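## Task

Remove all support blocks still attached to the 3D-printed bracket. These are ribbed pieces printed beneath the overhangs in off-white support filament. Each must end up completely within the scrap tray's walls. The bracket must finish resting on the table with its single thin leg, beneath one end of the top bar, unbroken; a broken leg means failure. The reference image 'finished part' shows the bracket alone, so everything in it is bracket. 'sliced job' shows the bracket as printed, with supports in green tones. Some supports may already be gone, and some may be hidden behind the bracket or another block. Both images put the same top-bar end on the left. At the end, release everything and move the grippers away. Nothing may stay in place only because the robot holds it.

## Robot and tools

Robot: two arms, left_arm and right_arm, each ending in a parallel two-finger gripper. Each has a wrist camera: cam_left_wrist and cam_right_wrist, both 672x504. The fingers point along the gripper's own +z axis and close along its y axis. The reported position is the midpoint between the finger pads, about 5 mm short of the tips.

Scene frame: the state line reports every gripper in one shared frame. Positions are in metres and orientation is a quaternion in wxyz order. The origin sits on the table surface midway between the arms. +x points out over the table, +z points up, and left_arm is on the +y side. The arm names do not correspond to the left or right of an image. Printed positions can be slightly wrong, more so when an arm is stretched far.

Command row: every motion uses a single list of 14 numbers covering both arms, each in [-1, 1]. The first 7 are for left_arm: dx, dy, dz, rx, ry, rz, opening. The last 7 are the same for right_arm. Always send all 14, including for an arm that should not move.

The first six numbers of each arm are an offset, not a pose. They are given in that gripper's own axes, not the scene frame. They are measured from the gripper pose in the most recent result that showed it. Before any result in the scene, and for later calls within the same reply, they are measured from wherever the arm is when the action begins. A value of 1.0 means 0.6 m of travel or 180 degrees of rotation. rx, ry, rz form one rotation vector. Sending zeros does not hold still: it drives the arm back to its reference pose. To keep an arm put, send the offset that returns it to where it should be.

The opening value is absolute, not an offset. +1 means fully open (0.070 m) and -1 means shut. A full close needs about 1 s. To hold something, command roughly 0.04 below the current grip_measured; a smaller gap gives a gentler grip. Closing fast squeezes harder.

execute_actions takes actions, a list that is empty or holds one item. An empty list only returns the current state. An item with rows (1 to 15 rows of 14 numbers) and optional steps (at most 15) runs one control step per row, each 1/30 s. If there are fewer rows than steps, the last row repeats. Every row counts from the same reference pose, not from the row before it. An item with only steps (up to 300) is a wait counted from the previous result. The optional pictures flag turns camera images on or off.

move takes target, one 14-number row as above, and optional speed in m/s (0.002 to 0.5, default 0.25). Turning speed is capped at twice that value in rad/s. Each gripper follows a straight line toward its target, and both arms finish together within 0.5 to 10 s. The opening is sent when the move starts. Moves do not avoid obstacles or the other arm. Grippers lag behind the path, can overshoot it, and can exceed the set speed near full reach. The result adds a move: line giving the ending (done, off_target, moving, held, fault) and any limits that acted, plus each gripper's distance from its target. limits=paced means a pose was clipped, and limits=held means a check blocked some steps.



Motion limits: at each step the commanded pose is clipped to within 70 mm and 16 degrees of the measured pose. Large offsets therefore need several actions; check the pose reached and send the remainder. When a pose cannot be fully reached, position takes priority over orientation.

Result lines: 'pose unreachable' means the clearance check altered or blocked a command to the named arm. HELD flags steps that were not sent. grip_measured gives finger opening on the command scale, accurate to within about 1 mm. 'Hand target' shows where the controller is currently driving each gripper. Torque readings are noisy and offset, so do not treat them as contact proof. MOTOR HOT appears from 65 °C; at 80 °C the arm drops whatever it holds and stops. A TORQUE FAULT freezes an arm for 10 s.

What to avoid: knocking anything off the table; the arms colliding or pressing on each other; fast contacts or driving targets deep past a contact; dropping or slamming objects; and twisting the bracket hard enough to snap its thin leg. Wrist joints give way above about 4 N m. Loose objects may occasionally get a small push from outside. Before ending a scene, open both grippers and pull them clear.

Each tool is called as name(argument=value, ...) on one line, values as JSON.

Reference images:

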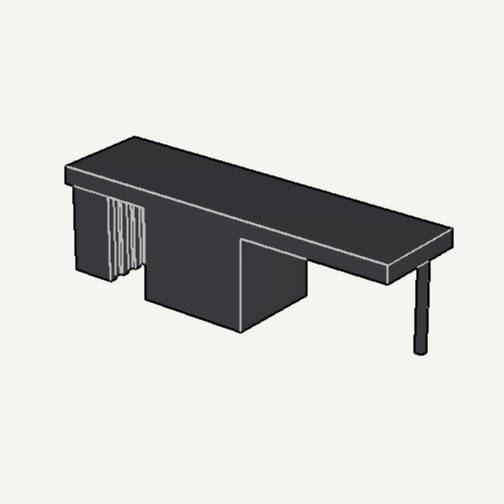

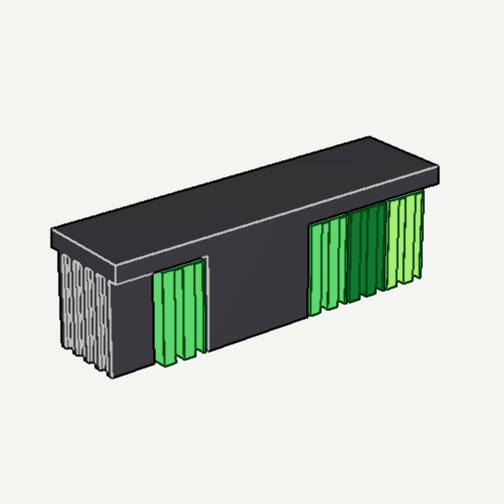

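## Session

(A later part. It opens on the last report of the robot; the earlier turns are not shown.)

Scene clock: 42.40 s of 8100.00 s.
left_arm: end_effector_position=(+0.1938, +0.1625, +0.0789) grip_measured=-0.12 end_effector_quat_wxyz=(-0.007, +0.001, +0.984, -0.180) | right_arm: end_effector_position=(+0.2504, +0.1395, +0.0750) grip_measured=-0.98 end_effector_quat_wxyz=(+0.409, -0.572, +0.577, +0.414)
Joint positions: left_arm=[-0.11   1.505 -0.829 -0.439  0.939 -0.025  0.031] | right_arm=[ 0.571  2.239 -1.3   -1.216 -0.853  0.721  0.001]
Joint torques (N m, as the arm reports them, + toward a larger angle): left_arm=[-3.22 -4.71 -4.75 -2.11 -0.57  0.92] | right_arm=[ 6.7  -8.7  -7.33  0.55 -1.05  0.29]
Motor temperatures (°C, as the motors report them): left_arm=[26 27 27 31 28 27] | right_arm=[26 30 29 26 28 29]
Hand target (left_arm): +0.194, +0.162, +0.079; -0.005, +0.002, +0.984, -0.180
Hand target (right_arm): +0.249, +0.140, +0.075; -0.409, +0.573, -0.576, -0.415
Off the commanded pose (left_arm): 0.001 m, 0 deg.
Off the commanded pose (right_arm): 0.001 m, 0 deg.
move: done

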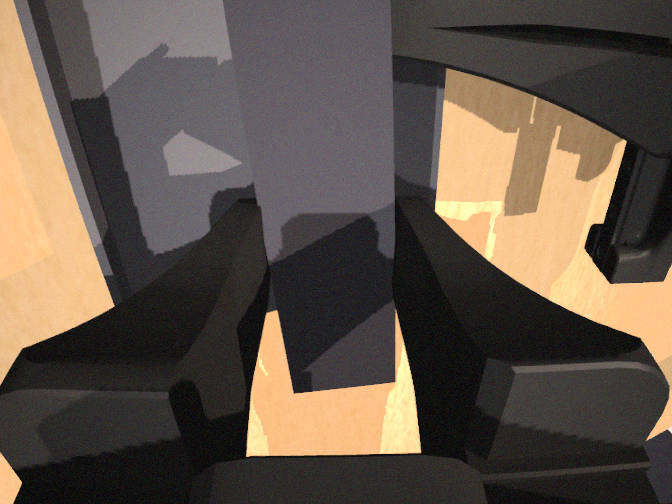

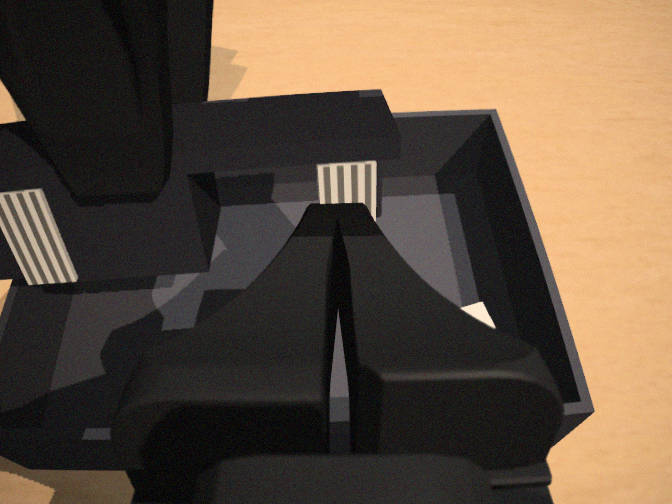

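move(target=[0,0,0,0,0,0,-0.35,0,0,-0.013,0,0,0,-1], speed=0.03)

move(target=[0,0,-0.018,0,0,0,-0.35,0,0,0,0,0,0,-1], speed=0.03)

move(target=[0,0,0,0,0,0,-0.35,0,0,0.016,0,0,0,-1], speed=0.006)

Scene clock: 44.17 s of 8100.00 s.
left_arm: end_effector_position=(+0.1938, +0.1625, +0.0789) grip_measured=-0.14 end_effector_quat_wxyz=(-0.007, +0.001, +0.984, -0.180) | right_arm: end_effector_position=(+0.2505, +0.1319, +0.0775) grip_measured=-0.98 end_effector_quat_wxyz=(+0.409, -0.573, +0.578, +0.414)
Joint positions: left_arm=[-0.11   1.505 -0.829 -0.439  0.939 -0.025  0.03 ] | right_arm=[ 0.556  2.22  -1.275 -1.225 -0.864  0.717  0.001]
Joint torques (N m, as the arm reports them, + toward a larger angle): left_arm=[ 0.68 -3.04 -2.62 -0.16  0.09 -0.15] | right_arm=[  0.71 -11.    -3.76   0.45  -0.58  -0.16]
Motor temperatures (°C, as the motors report them): left_arm=[26 27 27 31 28 27] | right_arm=[26 30 29 26 28 29]
Hand target (left_arm): +0.194, +0.163, +0.079; -0.007, +0.001, +0.984, -0.180
Hand target (right_arm): +0.250, +0.132, +0.078; -0.409, +0.573, -0.577, -0.414
Off the commanded pose (left_arm): 0.000 m, 0 deg.
Off the commanded pose (right_arm): 0.000 m, 0 deg.
move: done

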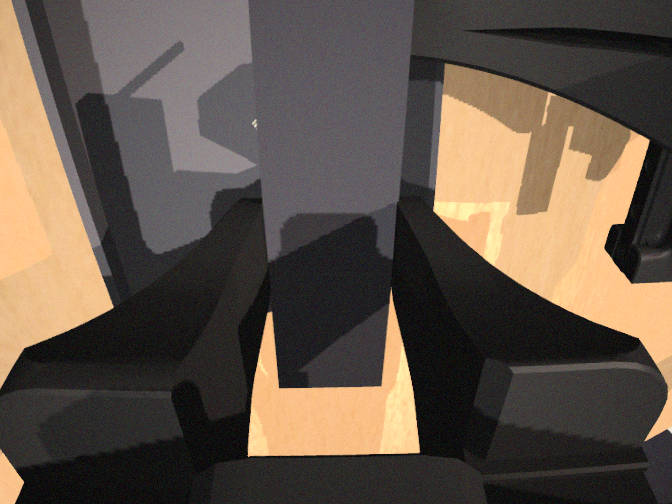

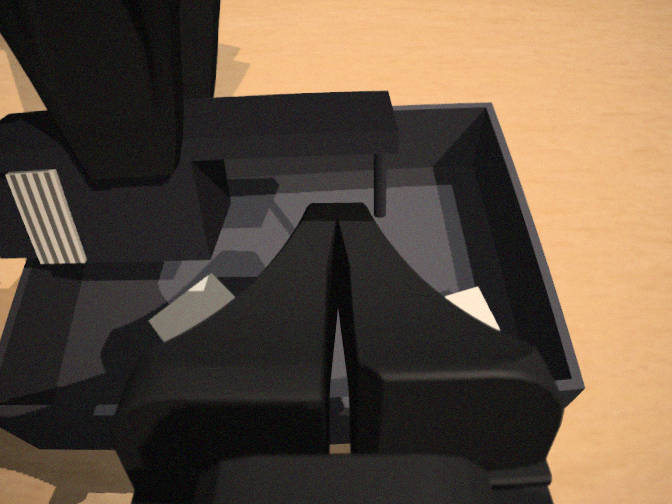

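Scene clock: 44.87 s of 8100.00 s.
left_arm: end_effector_position=(+0.1938, +0.1665, +0.0891) grip_measured=-0.14 end_effector_quat_wxyz=(-0.007, +0.001, +0.984, -0.180) | right_arm: end_effector_position=(+0.2506, +0.1319, +0.0775) grip_measured=-0.98 end_effector_quat_wxyz=(+0.409, -0.572, +0.578, +0.414)
Joint positions: left_arm=[-0.094  1.484 -0.852 -0.426  0.985 -0.033  0.03 ] | right_arm=[ 0.556  2.22  -1.275 -1.225 -0.864  0.717  0.001]
Joint torques (N m, as the arm reports them, + toward a larger angle): left_arm=[ 0.36 -3.67 -4.34 -0.23 -0.14 -0.13] | right_arm=[  0.72 -11.    -3.76   0.45  -0.58  -0.16]
Motor temperatures (°C, as the motors report them): left_arm=[26 27 27 31 28 27] | right_arm=[26 30 29 26 29 29]
Hand target (left_arm): +0.194, +0.166, +0.089; -0.007, +0.001, +0.984, -0.180
Hand target (right_arm): +0.251, +0.132, +0.077; -0.409, +0.573, -0.578, -0.414
Off the commanded pose (left_arm): 0.000 m, 0 deg.
Off the commanded pose (right_arm): 0.000 m, 0 deg.
move: done

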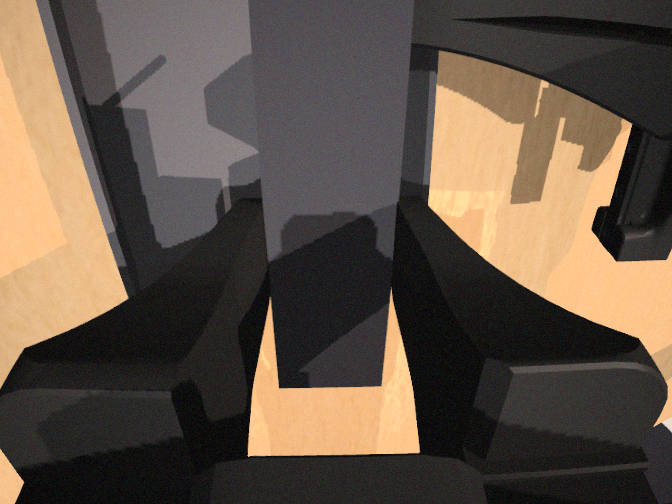

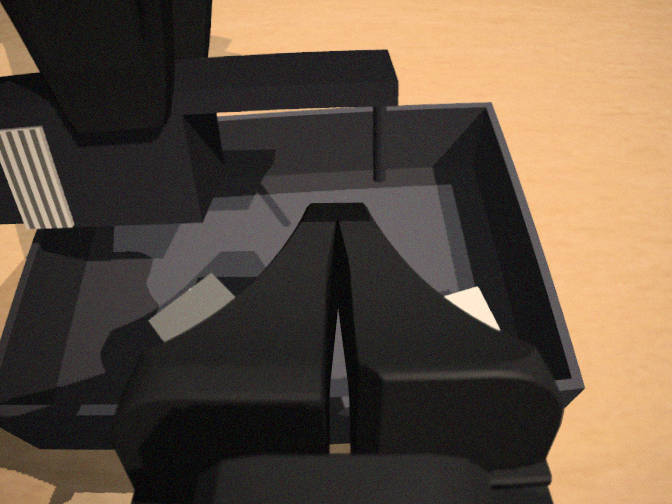

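Scene clock: 46.70 s of 8100.00 s.
left_arm: end_effector_position=(+0.1938, +0.1665, +0.0891) grip_measured=-0.14 end_effector_quat_wxyz=(-0.007, +0.001, +0.984, -0.180) | right_arm: end_effector_position=(+0.2505, +0.1410, +0.0743) grip_measured=-0.98 end_effector_quat_wxyz=(+0.409, -0.572, +0.578, +0.414)
Joint positions: left_arm=[-0.094  1.484 -0.852 -0.426  0.985 -0.033  0.03 ] | right_arm=[ 0.574  2.243 -1.306 -1.214 -0.851  0.722  0.001]
Joint torques (N m, as the arm reports them, + toward a larger angle): left_arm=[ 0.13 -3.5  -4.33 -0.19 -0.15 -0.13] | right_arm=[ 1.72 -9.28 -5.79  0.61 -0.37  0.29]
Motor temperatures (°C, as the motors report them): left_arm=[26 27 27 31 28 27] | right_arm=[26 30 29 26 29 29]
Hand target (left_arm): +0.194, +0.166, +0.089; -0.007, +0.001, +0.984, -0.180
Hand target (right_arm): +0.250, +0.141, +0.074; -0.409, +0.572, -0.578, -0.414
Off the commanded pose (left_arm): 0.000 m, 0 deg.
Off the commanded pose (right_arm): 0.000 m, 0 deg.
move: done

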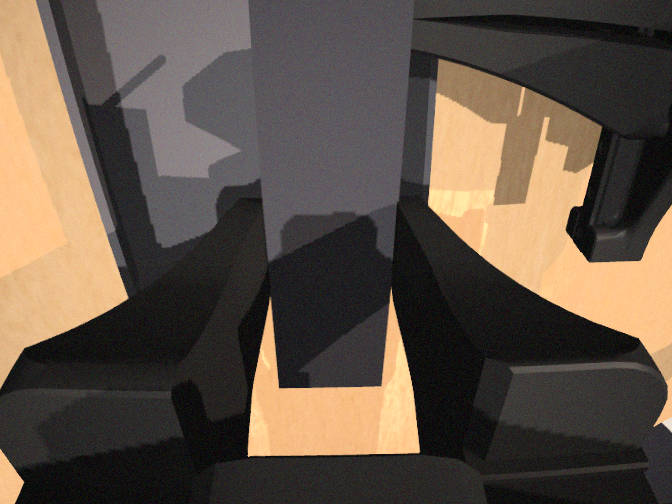

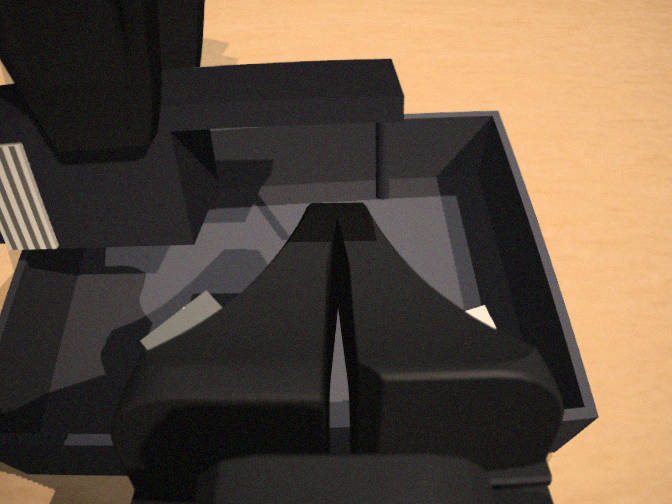

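move(target=[0,0,0,0,0,0,-0.35,-0.008,0,-0.022,0,0,0,-1], speed=0.05)

move(target=[-0.07,0,0,0,0,0,-0.35,0,0.053,0,0,0,0,-1], speed=0.05)

Scene clock: 48.23 s of 8100.00 s.
left_arm: end_effector_position=(+0.1938, +0.1665, +0.0891) grip_measured=-0.14 end_effector_quat_wxyz=(-0.007, +0.001, +0.984, -0.180) | right_arm: end_effector_position=(+0.2507, +0.1300, +0.0834) grip_measured=-0.98 end_effector_quat_wxyz=(+0.409, -0.572, +0.578, +0.414)
Joint positions: left_arm=[-0.094  1.484 -0.852 -0.426  0.985 -0.033  0.03 ] | right_arm=[ 0.552  2.203 -1.271 -1.239 -0.862  0.735  0.001]
Joint torques (N m, as the arm reports them, + toward a larger angle): left_arm=[-0.05 -3.51 -4.25 -0.2  -0.13 -0.11] | right_arm=[  0.73 -10.43  -3.76   0.51  -0.53   0.21]
Motor temperatures (°C, as the motors report them): left_arm=[26 27 27 31 28 27] | right_arm=[26 31 29 26 29 29]
Hand target (left_arm): +0.194, +0.166, +0.089; -0.007, +0.001, +0.984, -0.180
Hand target (right_arm): +0.251, +0.130, +0.083; -0.409, +0.573, -0.578, -0.414
Off the commanded pose (left_arm): 0.000 m, 0 deg.
Off the commanded pose (right_arm): 0.000 m, 0 deg.
move: done

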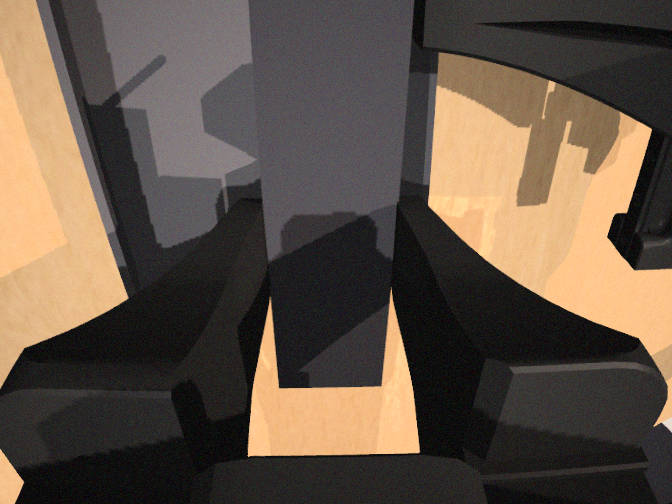

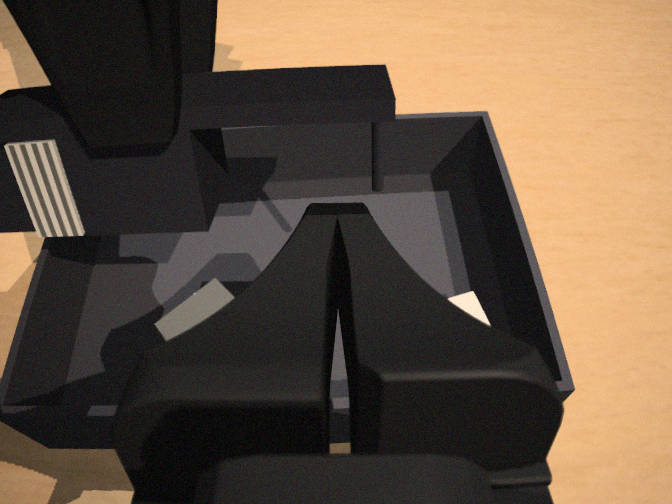

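Scene clock: 49.33 s of 8100.00 s.
left_arm: end_effector_position=(+0.2362, +0.1667, +0.0892) grip_measured=-0.14 end_effector_quat_wxyz=(-0.006, +0.001, +0.984, -0.180) | right_arm: end_effector_position=(+0.2185, +0.1304, +0.0839) grip_measured=-0.98 end_effector_quat_wxyz=(+0.409, -0.572, +0.578, +0.414)
Joint positions: left_arm=[-0.053  1.621 -1.009 -0.421  1.017 -0.004  0.03 ] | right_arm=[ 0.611  2.144 -1.15  -1.132 -0.851  0.64   0.001]
Joint torques (N m, as the arm reports them, + toward a larger angle): left_arm=[ 0.15 -5.12 -3.38 -0.18  0.09  0.28] | right_arm=[  0.85 -10.03  -4.49   0.41  -0.41   0.18]
Motor temperatures (°C, as the motors report them): left_arm=[26 27 27 31 28 27] | right_arm=[26 31 29 26 29 29]
Hand target (left_arm): +0.236, +0.167, +0.089; -0.007, +0.001, +0.984, -0.180
Hand target (right_arm): +0.219, +0.130, +0.084; -0.410, +0.572, -0.578, -0.414
Off the commanded pose (left_arm): 0.001 m, 0 deg.
Off the commanded pose (right_arm): 0.001 m, 0 deg.
move: done

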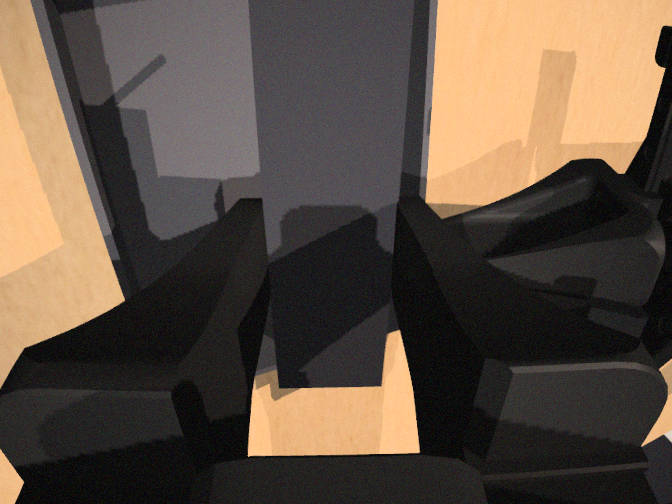

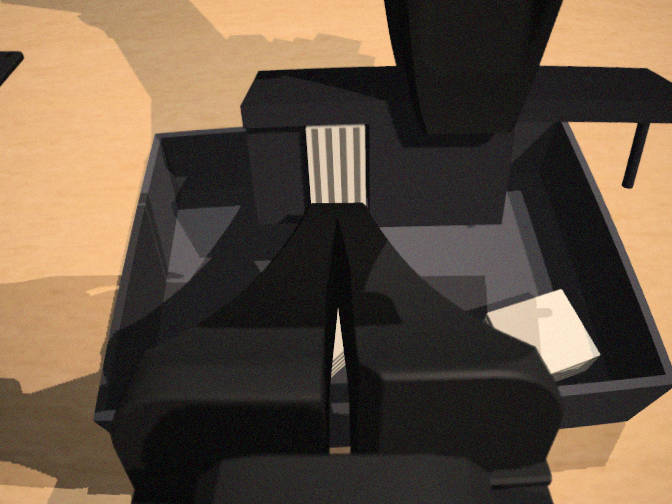

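move(target=[0,0,0,0,0,0,-0.35,0,0,0.017,0,0,0,-1], speed=0.006)

Scene clock: 51.73 s of 8100.00 s.
left_arm: end_effector_position=(+0.2361, +0.1663, +0.0892) grip_measured=-0.14 end_effector_quat_wxyz=(-0.007, +0.001, +0.983, -0.181) | right_arm: end_effector_position=(+0.2183, +0.1404, +0.0809) grip_measured=-0.98 end_effector_quat_wxyz=(+0.410, -0.572, +0.577, +0.414)
Joint positions: left_arm=[-0.053  1.621 -1.009 -0.424  1.017 -0.004  0.03 ] | right_arm=[ 0.631  2.169 -1.184 -1.117 -0.838  0.643  0.001]
Joint torques (N m, as the arm reports them, + toward a larger angle): left_arm=[-0.37 -4.48 -4.67 -0.14  0.07  0.17] | right_arm=[ 1.37 -8.7  -5.05  0.45 -0.39  0.3 ]
Motor temperatures (°C, as the motors report them): left_arm=[26 27 27 31 28 27] | right_arm=[26 31 29 26 29 29]
Hand target (left_arm): +0.236, +0.167, +0.089; -0.006, +0.001, +0.984, -0.180
Hand target (right_arm): +0.218, +0.140, +0.081; -0.409, +0.572, -0.578, -0.414
Off the commanded pose (left_arm): 0.000 m, 0 deg.
Off the commanded pose (right_arm): 0.001 m, 0 deg.
move: done

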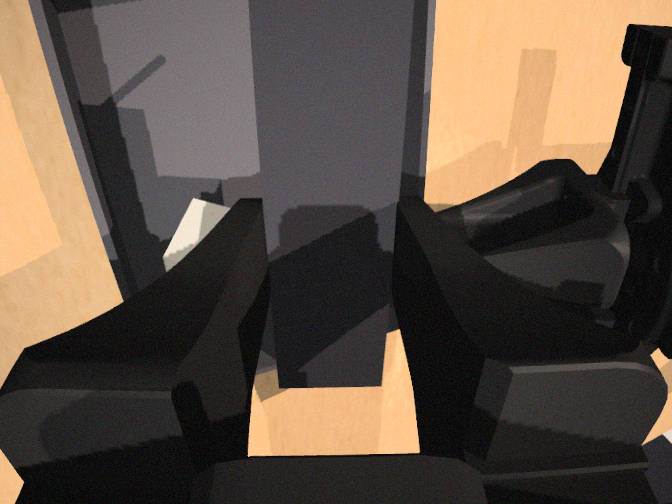

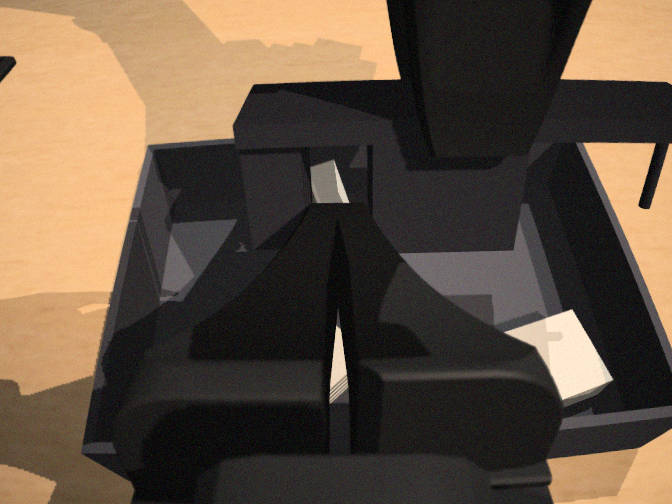

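move(target=[0,0,0,0,0,0,-0.35,0.05,0,-0.4,0,0,0,-1])

move(target=[0,-0.218,0.083,-0.116,-0.008,0,-0.35,0,0,0,0,0,0,-1], speed=0.18)

move(target=[0,0,0.092,0,0,0,-0.35,0,0,0,0,0,0,-1], speed=0.06)

Scene clock: 54.60 s of 8100.00 s.
left_arm: end_effector_position=(+0.2362, +0.1663, +0.0893) grip_measured=-0.14 end_effector_quat_wxyz=(-0.007, +0.001, +0.983, -0.181) | right_arm: end_effector_position=(+0.2199, -0.0976, +0.1305) grip_measured=-0.98 end_effector_quat_wxyz=(+0.408, -0.577, +0.585, +0.398)
Joint positions: left_arm=[-0.053  1.621 -1.009 -0.424  1.017 -0.004  0.03 ] | right_arm=[-0.068  1.741 -0.732 -1.709 -1.223  0.689  0.001]
Joint torques (N m, as the arm reports them, + toward a larger angle): left_arm=[ 0.36 -4.31 -4.23 -0.52  0.01  0.08] | right_arm=[ 1.79 -4.49 -2.29  0.71 -0.47 -0.1 ]
Motor temperatures (°C, as the motors report them): left_arm=[26 27 27 31 28 27] | right_arm=[26 31 29 26 29 29]
Hand target (left_arm): +0.236, +0.166, +0.089; -0.007, +0.001, +0.983, -0.181
Hand target (right_arm): +0.220, -0.097, +0.130; -0.407, +0.577, -0.585, -0.399
Off the commanded pose (left_arm): 0.000 m, 0 deg.
Off the commanded pose (right_arm): 0.002 m, 2 deg.
joint sent to its limit (right arm) — the command would take joint 5 (wrist pitch) past its lower limit, so that joint was sent only as far as its limit.
move: done

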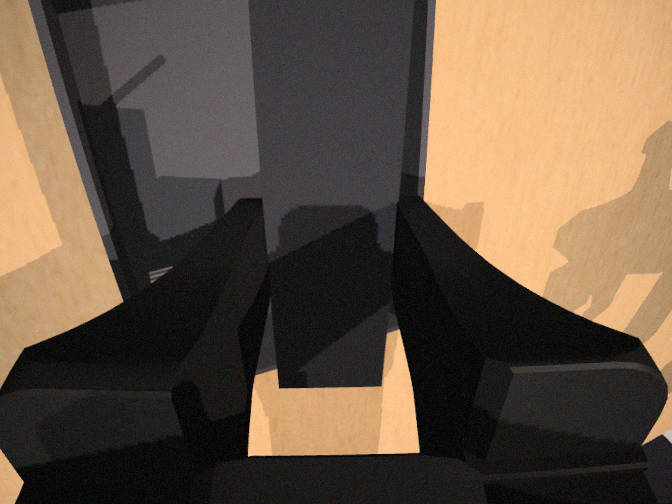

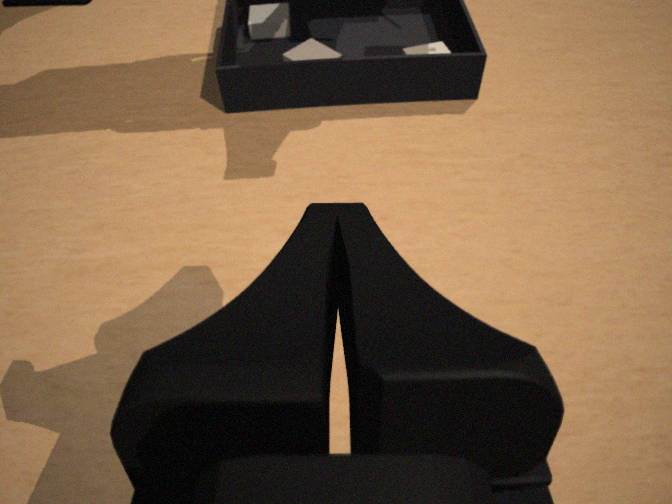

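Scene clock: 56.00 s of 8100.00 s.
left_arm: end_effector_position=(+0.2404, +0.0283, +0.0902) grip_measured=-0.14 end_effector_quat_wxyz=(+0.015, -0.002, +1.000, -0.001) | right_arm: end_effector_position=(+0.2199, -0.0976, +0.1306) grip_measured=-0.98 end_effector_quat_wxyz=(+0.408, -0.577, +0.585, +0.398)
Joint positions: left_arm=[-0.633  1.958 -1.551  0.022  1.229 -0.818  0.03 ] | right_arm=[-0.068  1.741 -0.732 -1.709 -1.223  0.689  0.001]
Joint torques (N m, as the arm reports them, + toward a larger angle): left_arm=[ 0.45 -7.6  -2.82  0.06  0.01  0.31] | right_arm=[ 1.8  -4.8  -2.64  0.64 -0.36  0.2 ]
Motor temperatures (°C, as the motors report them): left_arm=[26 27 27 31 28 27] | right_arm=[26 31 29 26 29 29]
Hand target (left_arm): +0.240, +0.029, +0.090; +0.014, -0.002, +1.000, -0.000
Hand target (right_arm): +0.220, -0.098, +0.131; -0.408, +0.577, -0.585, -0.398
Off the commanded pose (left_arm): 0.005 m, 1 deg.
Off the commanded pose (right_arm): 0.000 m, 0 deg.
joint sent to its limit (left arm) — the command would take joint 5 (wrist pitch) past its upper limit, so that joint was sent only as far as its limit.
joint sent to its limit (right arm) — the command would take joint 5 (wrist pitch) past its lower limit, so that joint was sent only as far as its limit.
move: off_target (left_arm)

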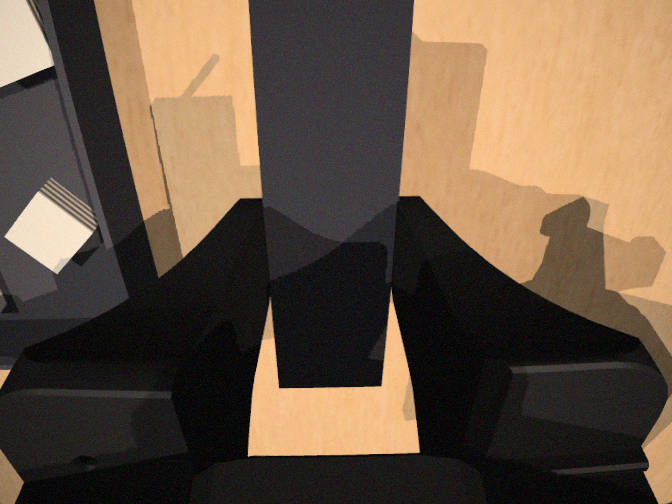

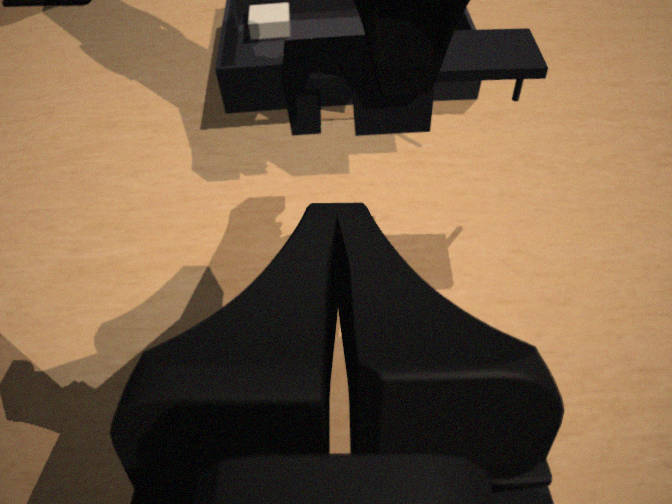

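Scene clock: 57.20 s of 8100.00 s.
left_arm: end_effector_position=(+0.2420, +0.0278, +0.0345) grip_measured=-0.14 end_effector_quat_wxyz=(+0.014, -0.002, +1.000, -0.000) | right_arm: end_effector_position=(+0.2199, -0.0976, +0.1306) grip_measured=-0.98 end_effector_quat_wxyz=(+0.408, -0.577, +0.585, +0.398)
Joint positions: left_arm=[-0.631  2.028 -1.432  0.024  1.041 -0.82   0.03 ] | right_arm=[-0.068  1.741 -0.732 -1.709 -1.223  0.689  0.001]
Joint torques (N m, as the arm reports them, + toward a larger angle): left_arm=[ 0.51 -7.82 -3.43  0.15  0.07 -0.19] | right_arm=[ 1.78 -4.9  -2.6   0.64 -0.36  0.19]
Motor temperatures (°C, as the motors report them): left_arm=[26 27 27 31 28 27] | right_arm=[26 31 29 26 29 29]
Hand target (left_arm): +0.242, +0.028, +0.035; +0.015, -0.002, +1.000, -0.001
Hand target (right_arm): +0.220, -0.098, +0.131; -0.408, +0.577, -0.585, -0.398
Off the commanded pose (left_arm): 0.001 m, 0 deg.
Off the commanded pose (right_arm): 0.000 m, 0 deg.
joint sent to its limit (right arm) — the command would take joint 5 (wrist pitch) past its lower limit, so that joint was sent only as far as its limit.
move: done

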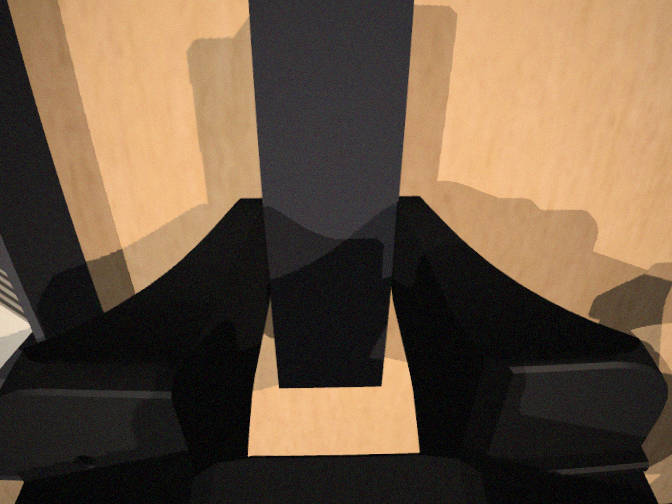

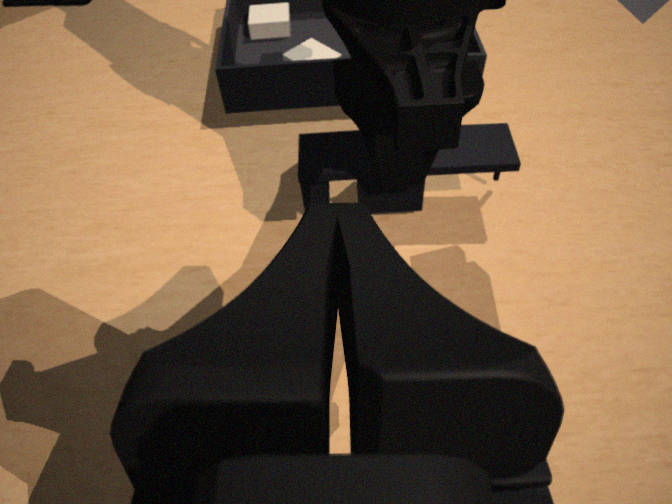

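move(target=[0,0,0.009,0,0.008,0,-0.35,0,0,0,0,0,0,-1], speed=0.012)

move(target=[0,0,0,0,0,0,0.4,0,0,0,0,0,0,-1])

move(target=[0,0.03,-0.2,0.08,-0.08,0,0.4,0,0,0,0,0,0,-1])

Scene clock: 59.37 s of 8100.00 s.
left_arm: end_effector_position=(+0.2422, +0.0276, +0.0293) grip_measured=-0.14 end_effector_quat_wxyz=(+0.002, -0.002, +1.000, -0.001) | right_arm: end_effector_position=(+0.2199, -0.0976, +0.1306) grip_measured=-0.98 end_effector_quat_wxyz=(+0.408, -0.577, +0.585, +0.398)
Joint positions: left_arm=[-0.62   2.049 -1.445  0.002  1.05  -0.798  0.03 ] | right_arm=[-0.068  1.741 -0.732 -1.709 -1.223  0.689  0.001]
Joint torques (N m, as the arm reports them, + toward a larger angle): left_arm=[ 0.42 -6.49 -4.25 -0.19  0.06  0.24] | right_arm=[ 1.8  -4.89 -2.59  0.64 -0.36  0.19]
Motor temperatures (°C, as the motors report them): left_arm=[26 27 27 31 28 27] | right_arm=[26 31 29 26 29 29]
Hand target (left_arm): +0.242, +0.028, +0.029; +0.002, -0.002, +1.000, -0.001
Hand target (right_arm): +0.220, -0.098, +0.131; -0.408, +0.577, -0.585, -0.398
Off the commanded pose (left_arm): 0.000 m, 0 deg.
Off the commanded pose (right_arm): 0.000 m, 0 deg.
move: done

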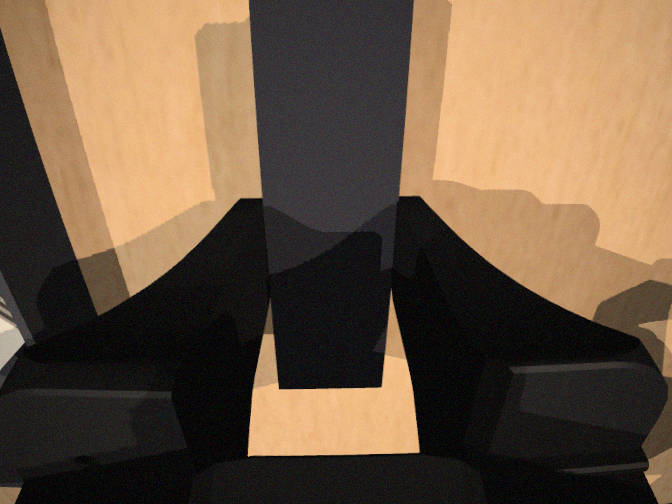

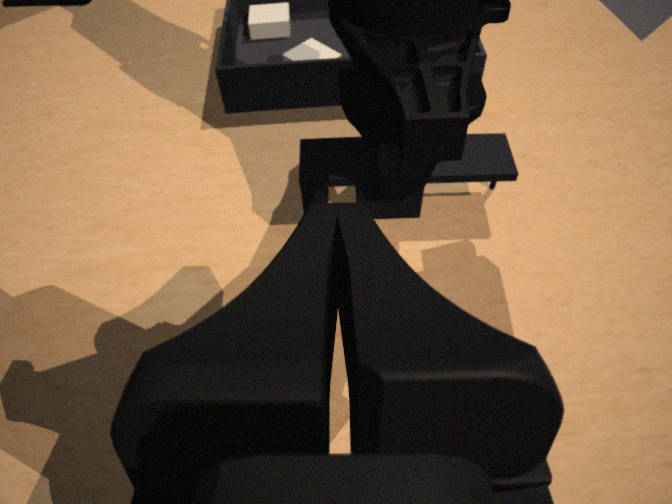

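Scene clock: 59.87 s of 8100.00 s.
left_arm: end_effector_position=(+0.2422, +0.0276, +0.0293) grip_measured=+0.40 end_effector_quat_wxyz=(+0.002, -0.002, +1.000, -0.001) | right_arm: end_effector_position=(+0.2199, -0.0976, +0.1306) grip_measured=-0.98 end_effector_quat_wxyz=(+0.408, -0.577, +0.585, +0.398)
Joint positions: left_arm=[-0.62   2.049 -1.445  0.002  1.05  -0.798  0.049] | right_arm=[-0.068  1.741 -0.732 -1.709 -1.223  0.689  0.001]
Joint torques (N m, as the arm reports them, + toward a larger angle): left_arm=[ 0.39 -6.96 -3.96 -0.21  0.03  0.27] | right_arm=[ 1.77 -4.88 -2.59  0.65 -0.37  0.19]
Motor temperatures (°C, as the motors report them): left_arm=[26 27 27 31 28 27] | right_arm=[26 31 29 26 29 29]
Hand target (left_arm): +0.242, +0.028, +0.029; +0.002, -0.002, +1.000, -0.001
Hand target (right_arm): +0.220, -0.098, +0.131; -0.408, +0.577, -0.585, -0.398
Off the commanded pose (left_arm): 0.000 m, 0 deg.
Off the commanded pose (right_arm): 0.000 m, 0 deg.
move: done

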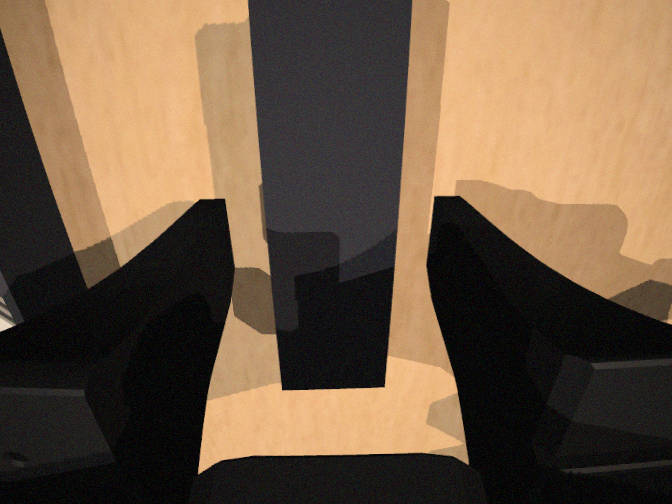

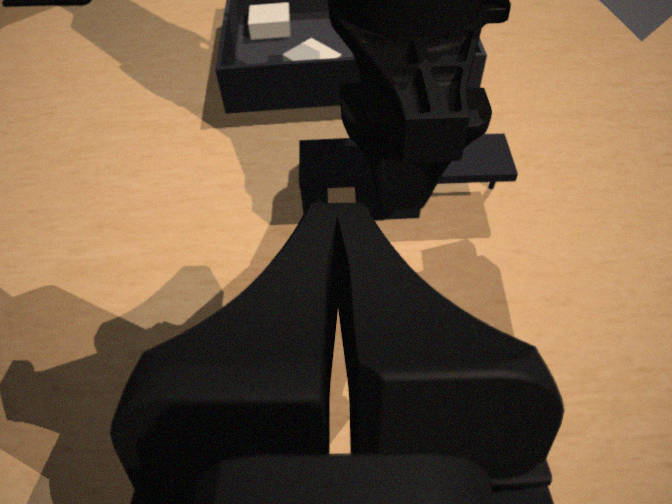

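Scene clock: 60.93 s of 8100.00 s.
left_arm: end_effector_position=(+0.2409, +0.0471, +0.1476) grip_measured=+0.40 end_effector_quat_wxyz=(+0.128, -0.002, +0.984, -0.124) | right_arm: end_effector_position=(+0.2199, -0.0976, +0.1306) grip_measured=-0.98 end_effector_quat_wxyz=(+0.408, -0.577, +0.585, +0.398)
Joint positions: left_arm=[-0.584  1.626 -1.261 -0.005  0.934 -0.759  0.049] | right_arm=[-0.068  1.741 -0.732 -1.709 -1.223  0.689  0.001]
Joint torques (N m, as the arm reports them, + toward a larger angle): left_arm=[ 0.05 -4.55 -3.03 -0.22 -0.5   0.22] | right_arm=[ 1.78 -4.87 -2.6   0.65 -0.37  0.19]
Motor temperatures (°C, as the motors report them): left_arm=[26 27 27 31 28 27] | right_arm=[26 31 29 26 29 29]
Hand target (left_arm): +0.241, +0.047, +0.148; +0.128, -0.002, +0.984, -0.124
Hand target (right_arm): +0.220, -0.098, +0.131; -0.408, +0.577, -0.585, -0.398
Off the commanded pose (left_arm): 0.002 m, 0 deg.
Off the commanded pose (right_arm): 0.000 m, 0 deg.
move: done

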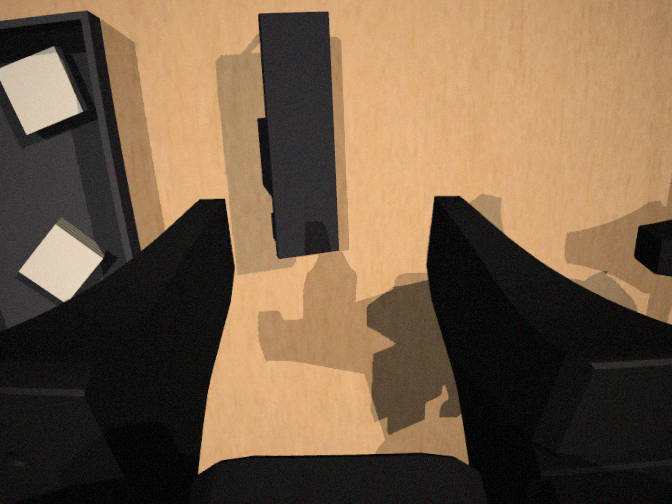

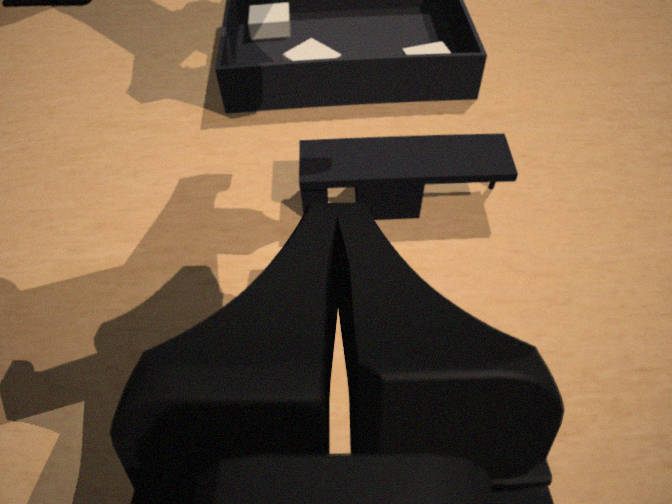

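finished_scene(scene=1)

The scene is finished: the task was done.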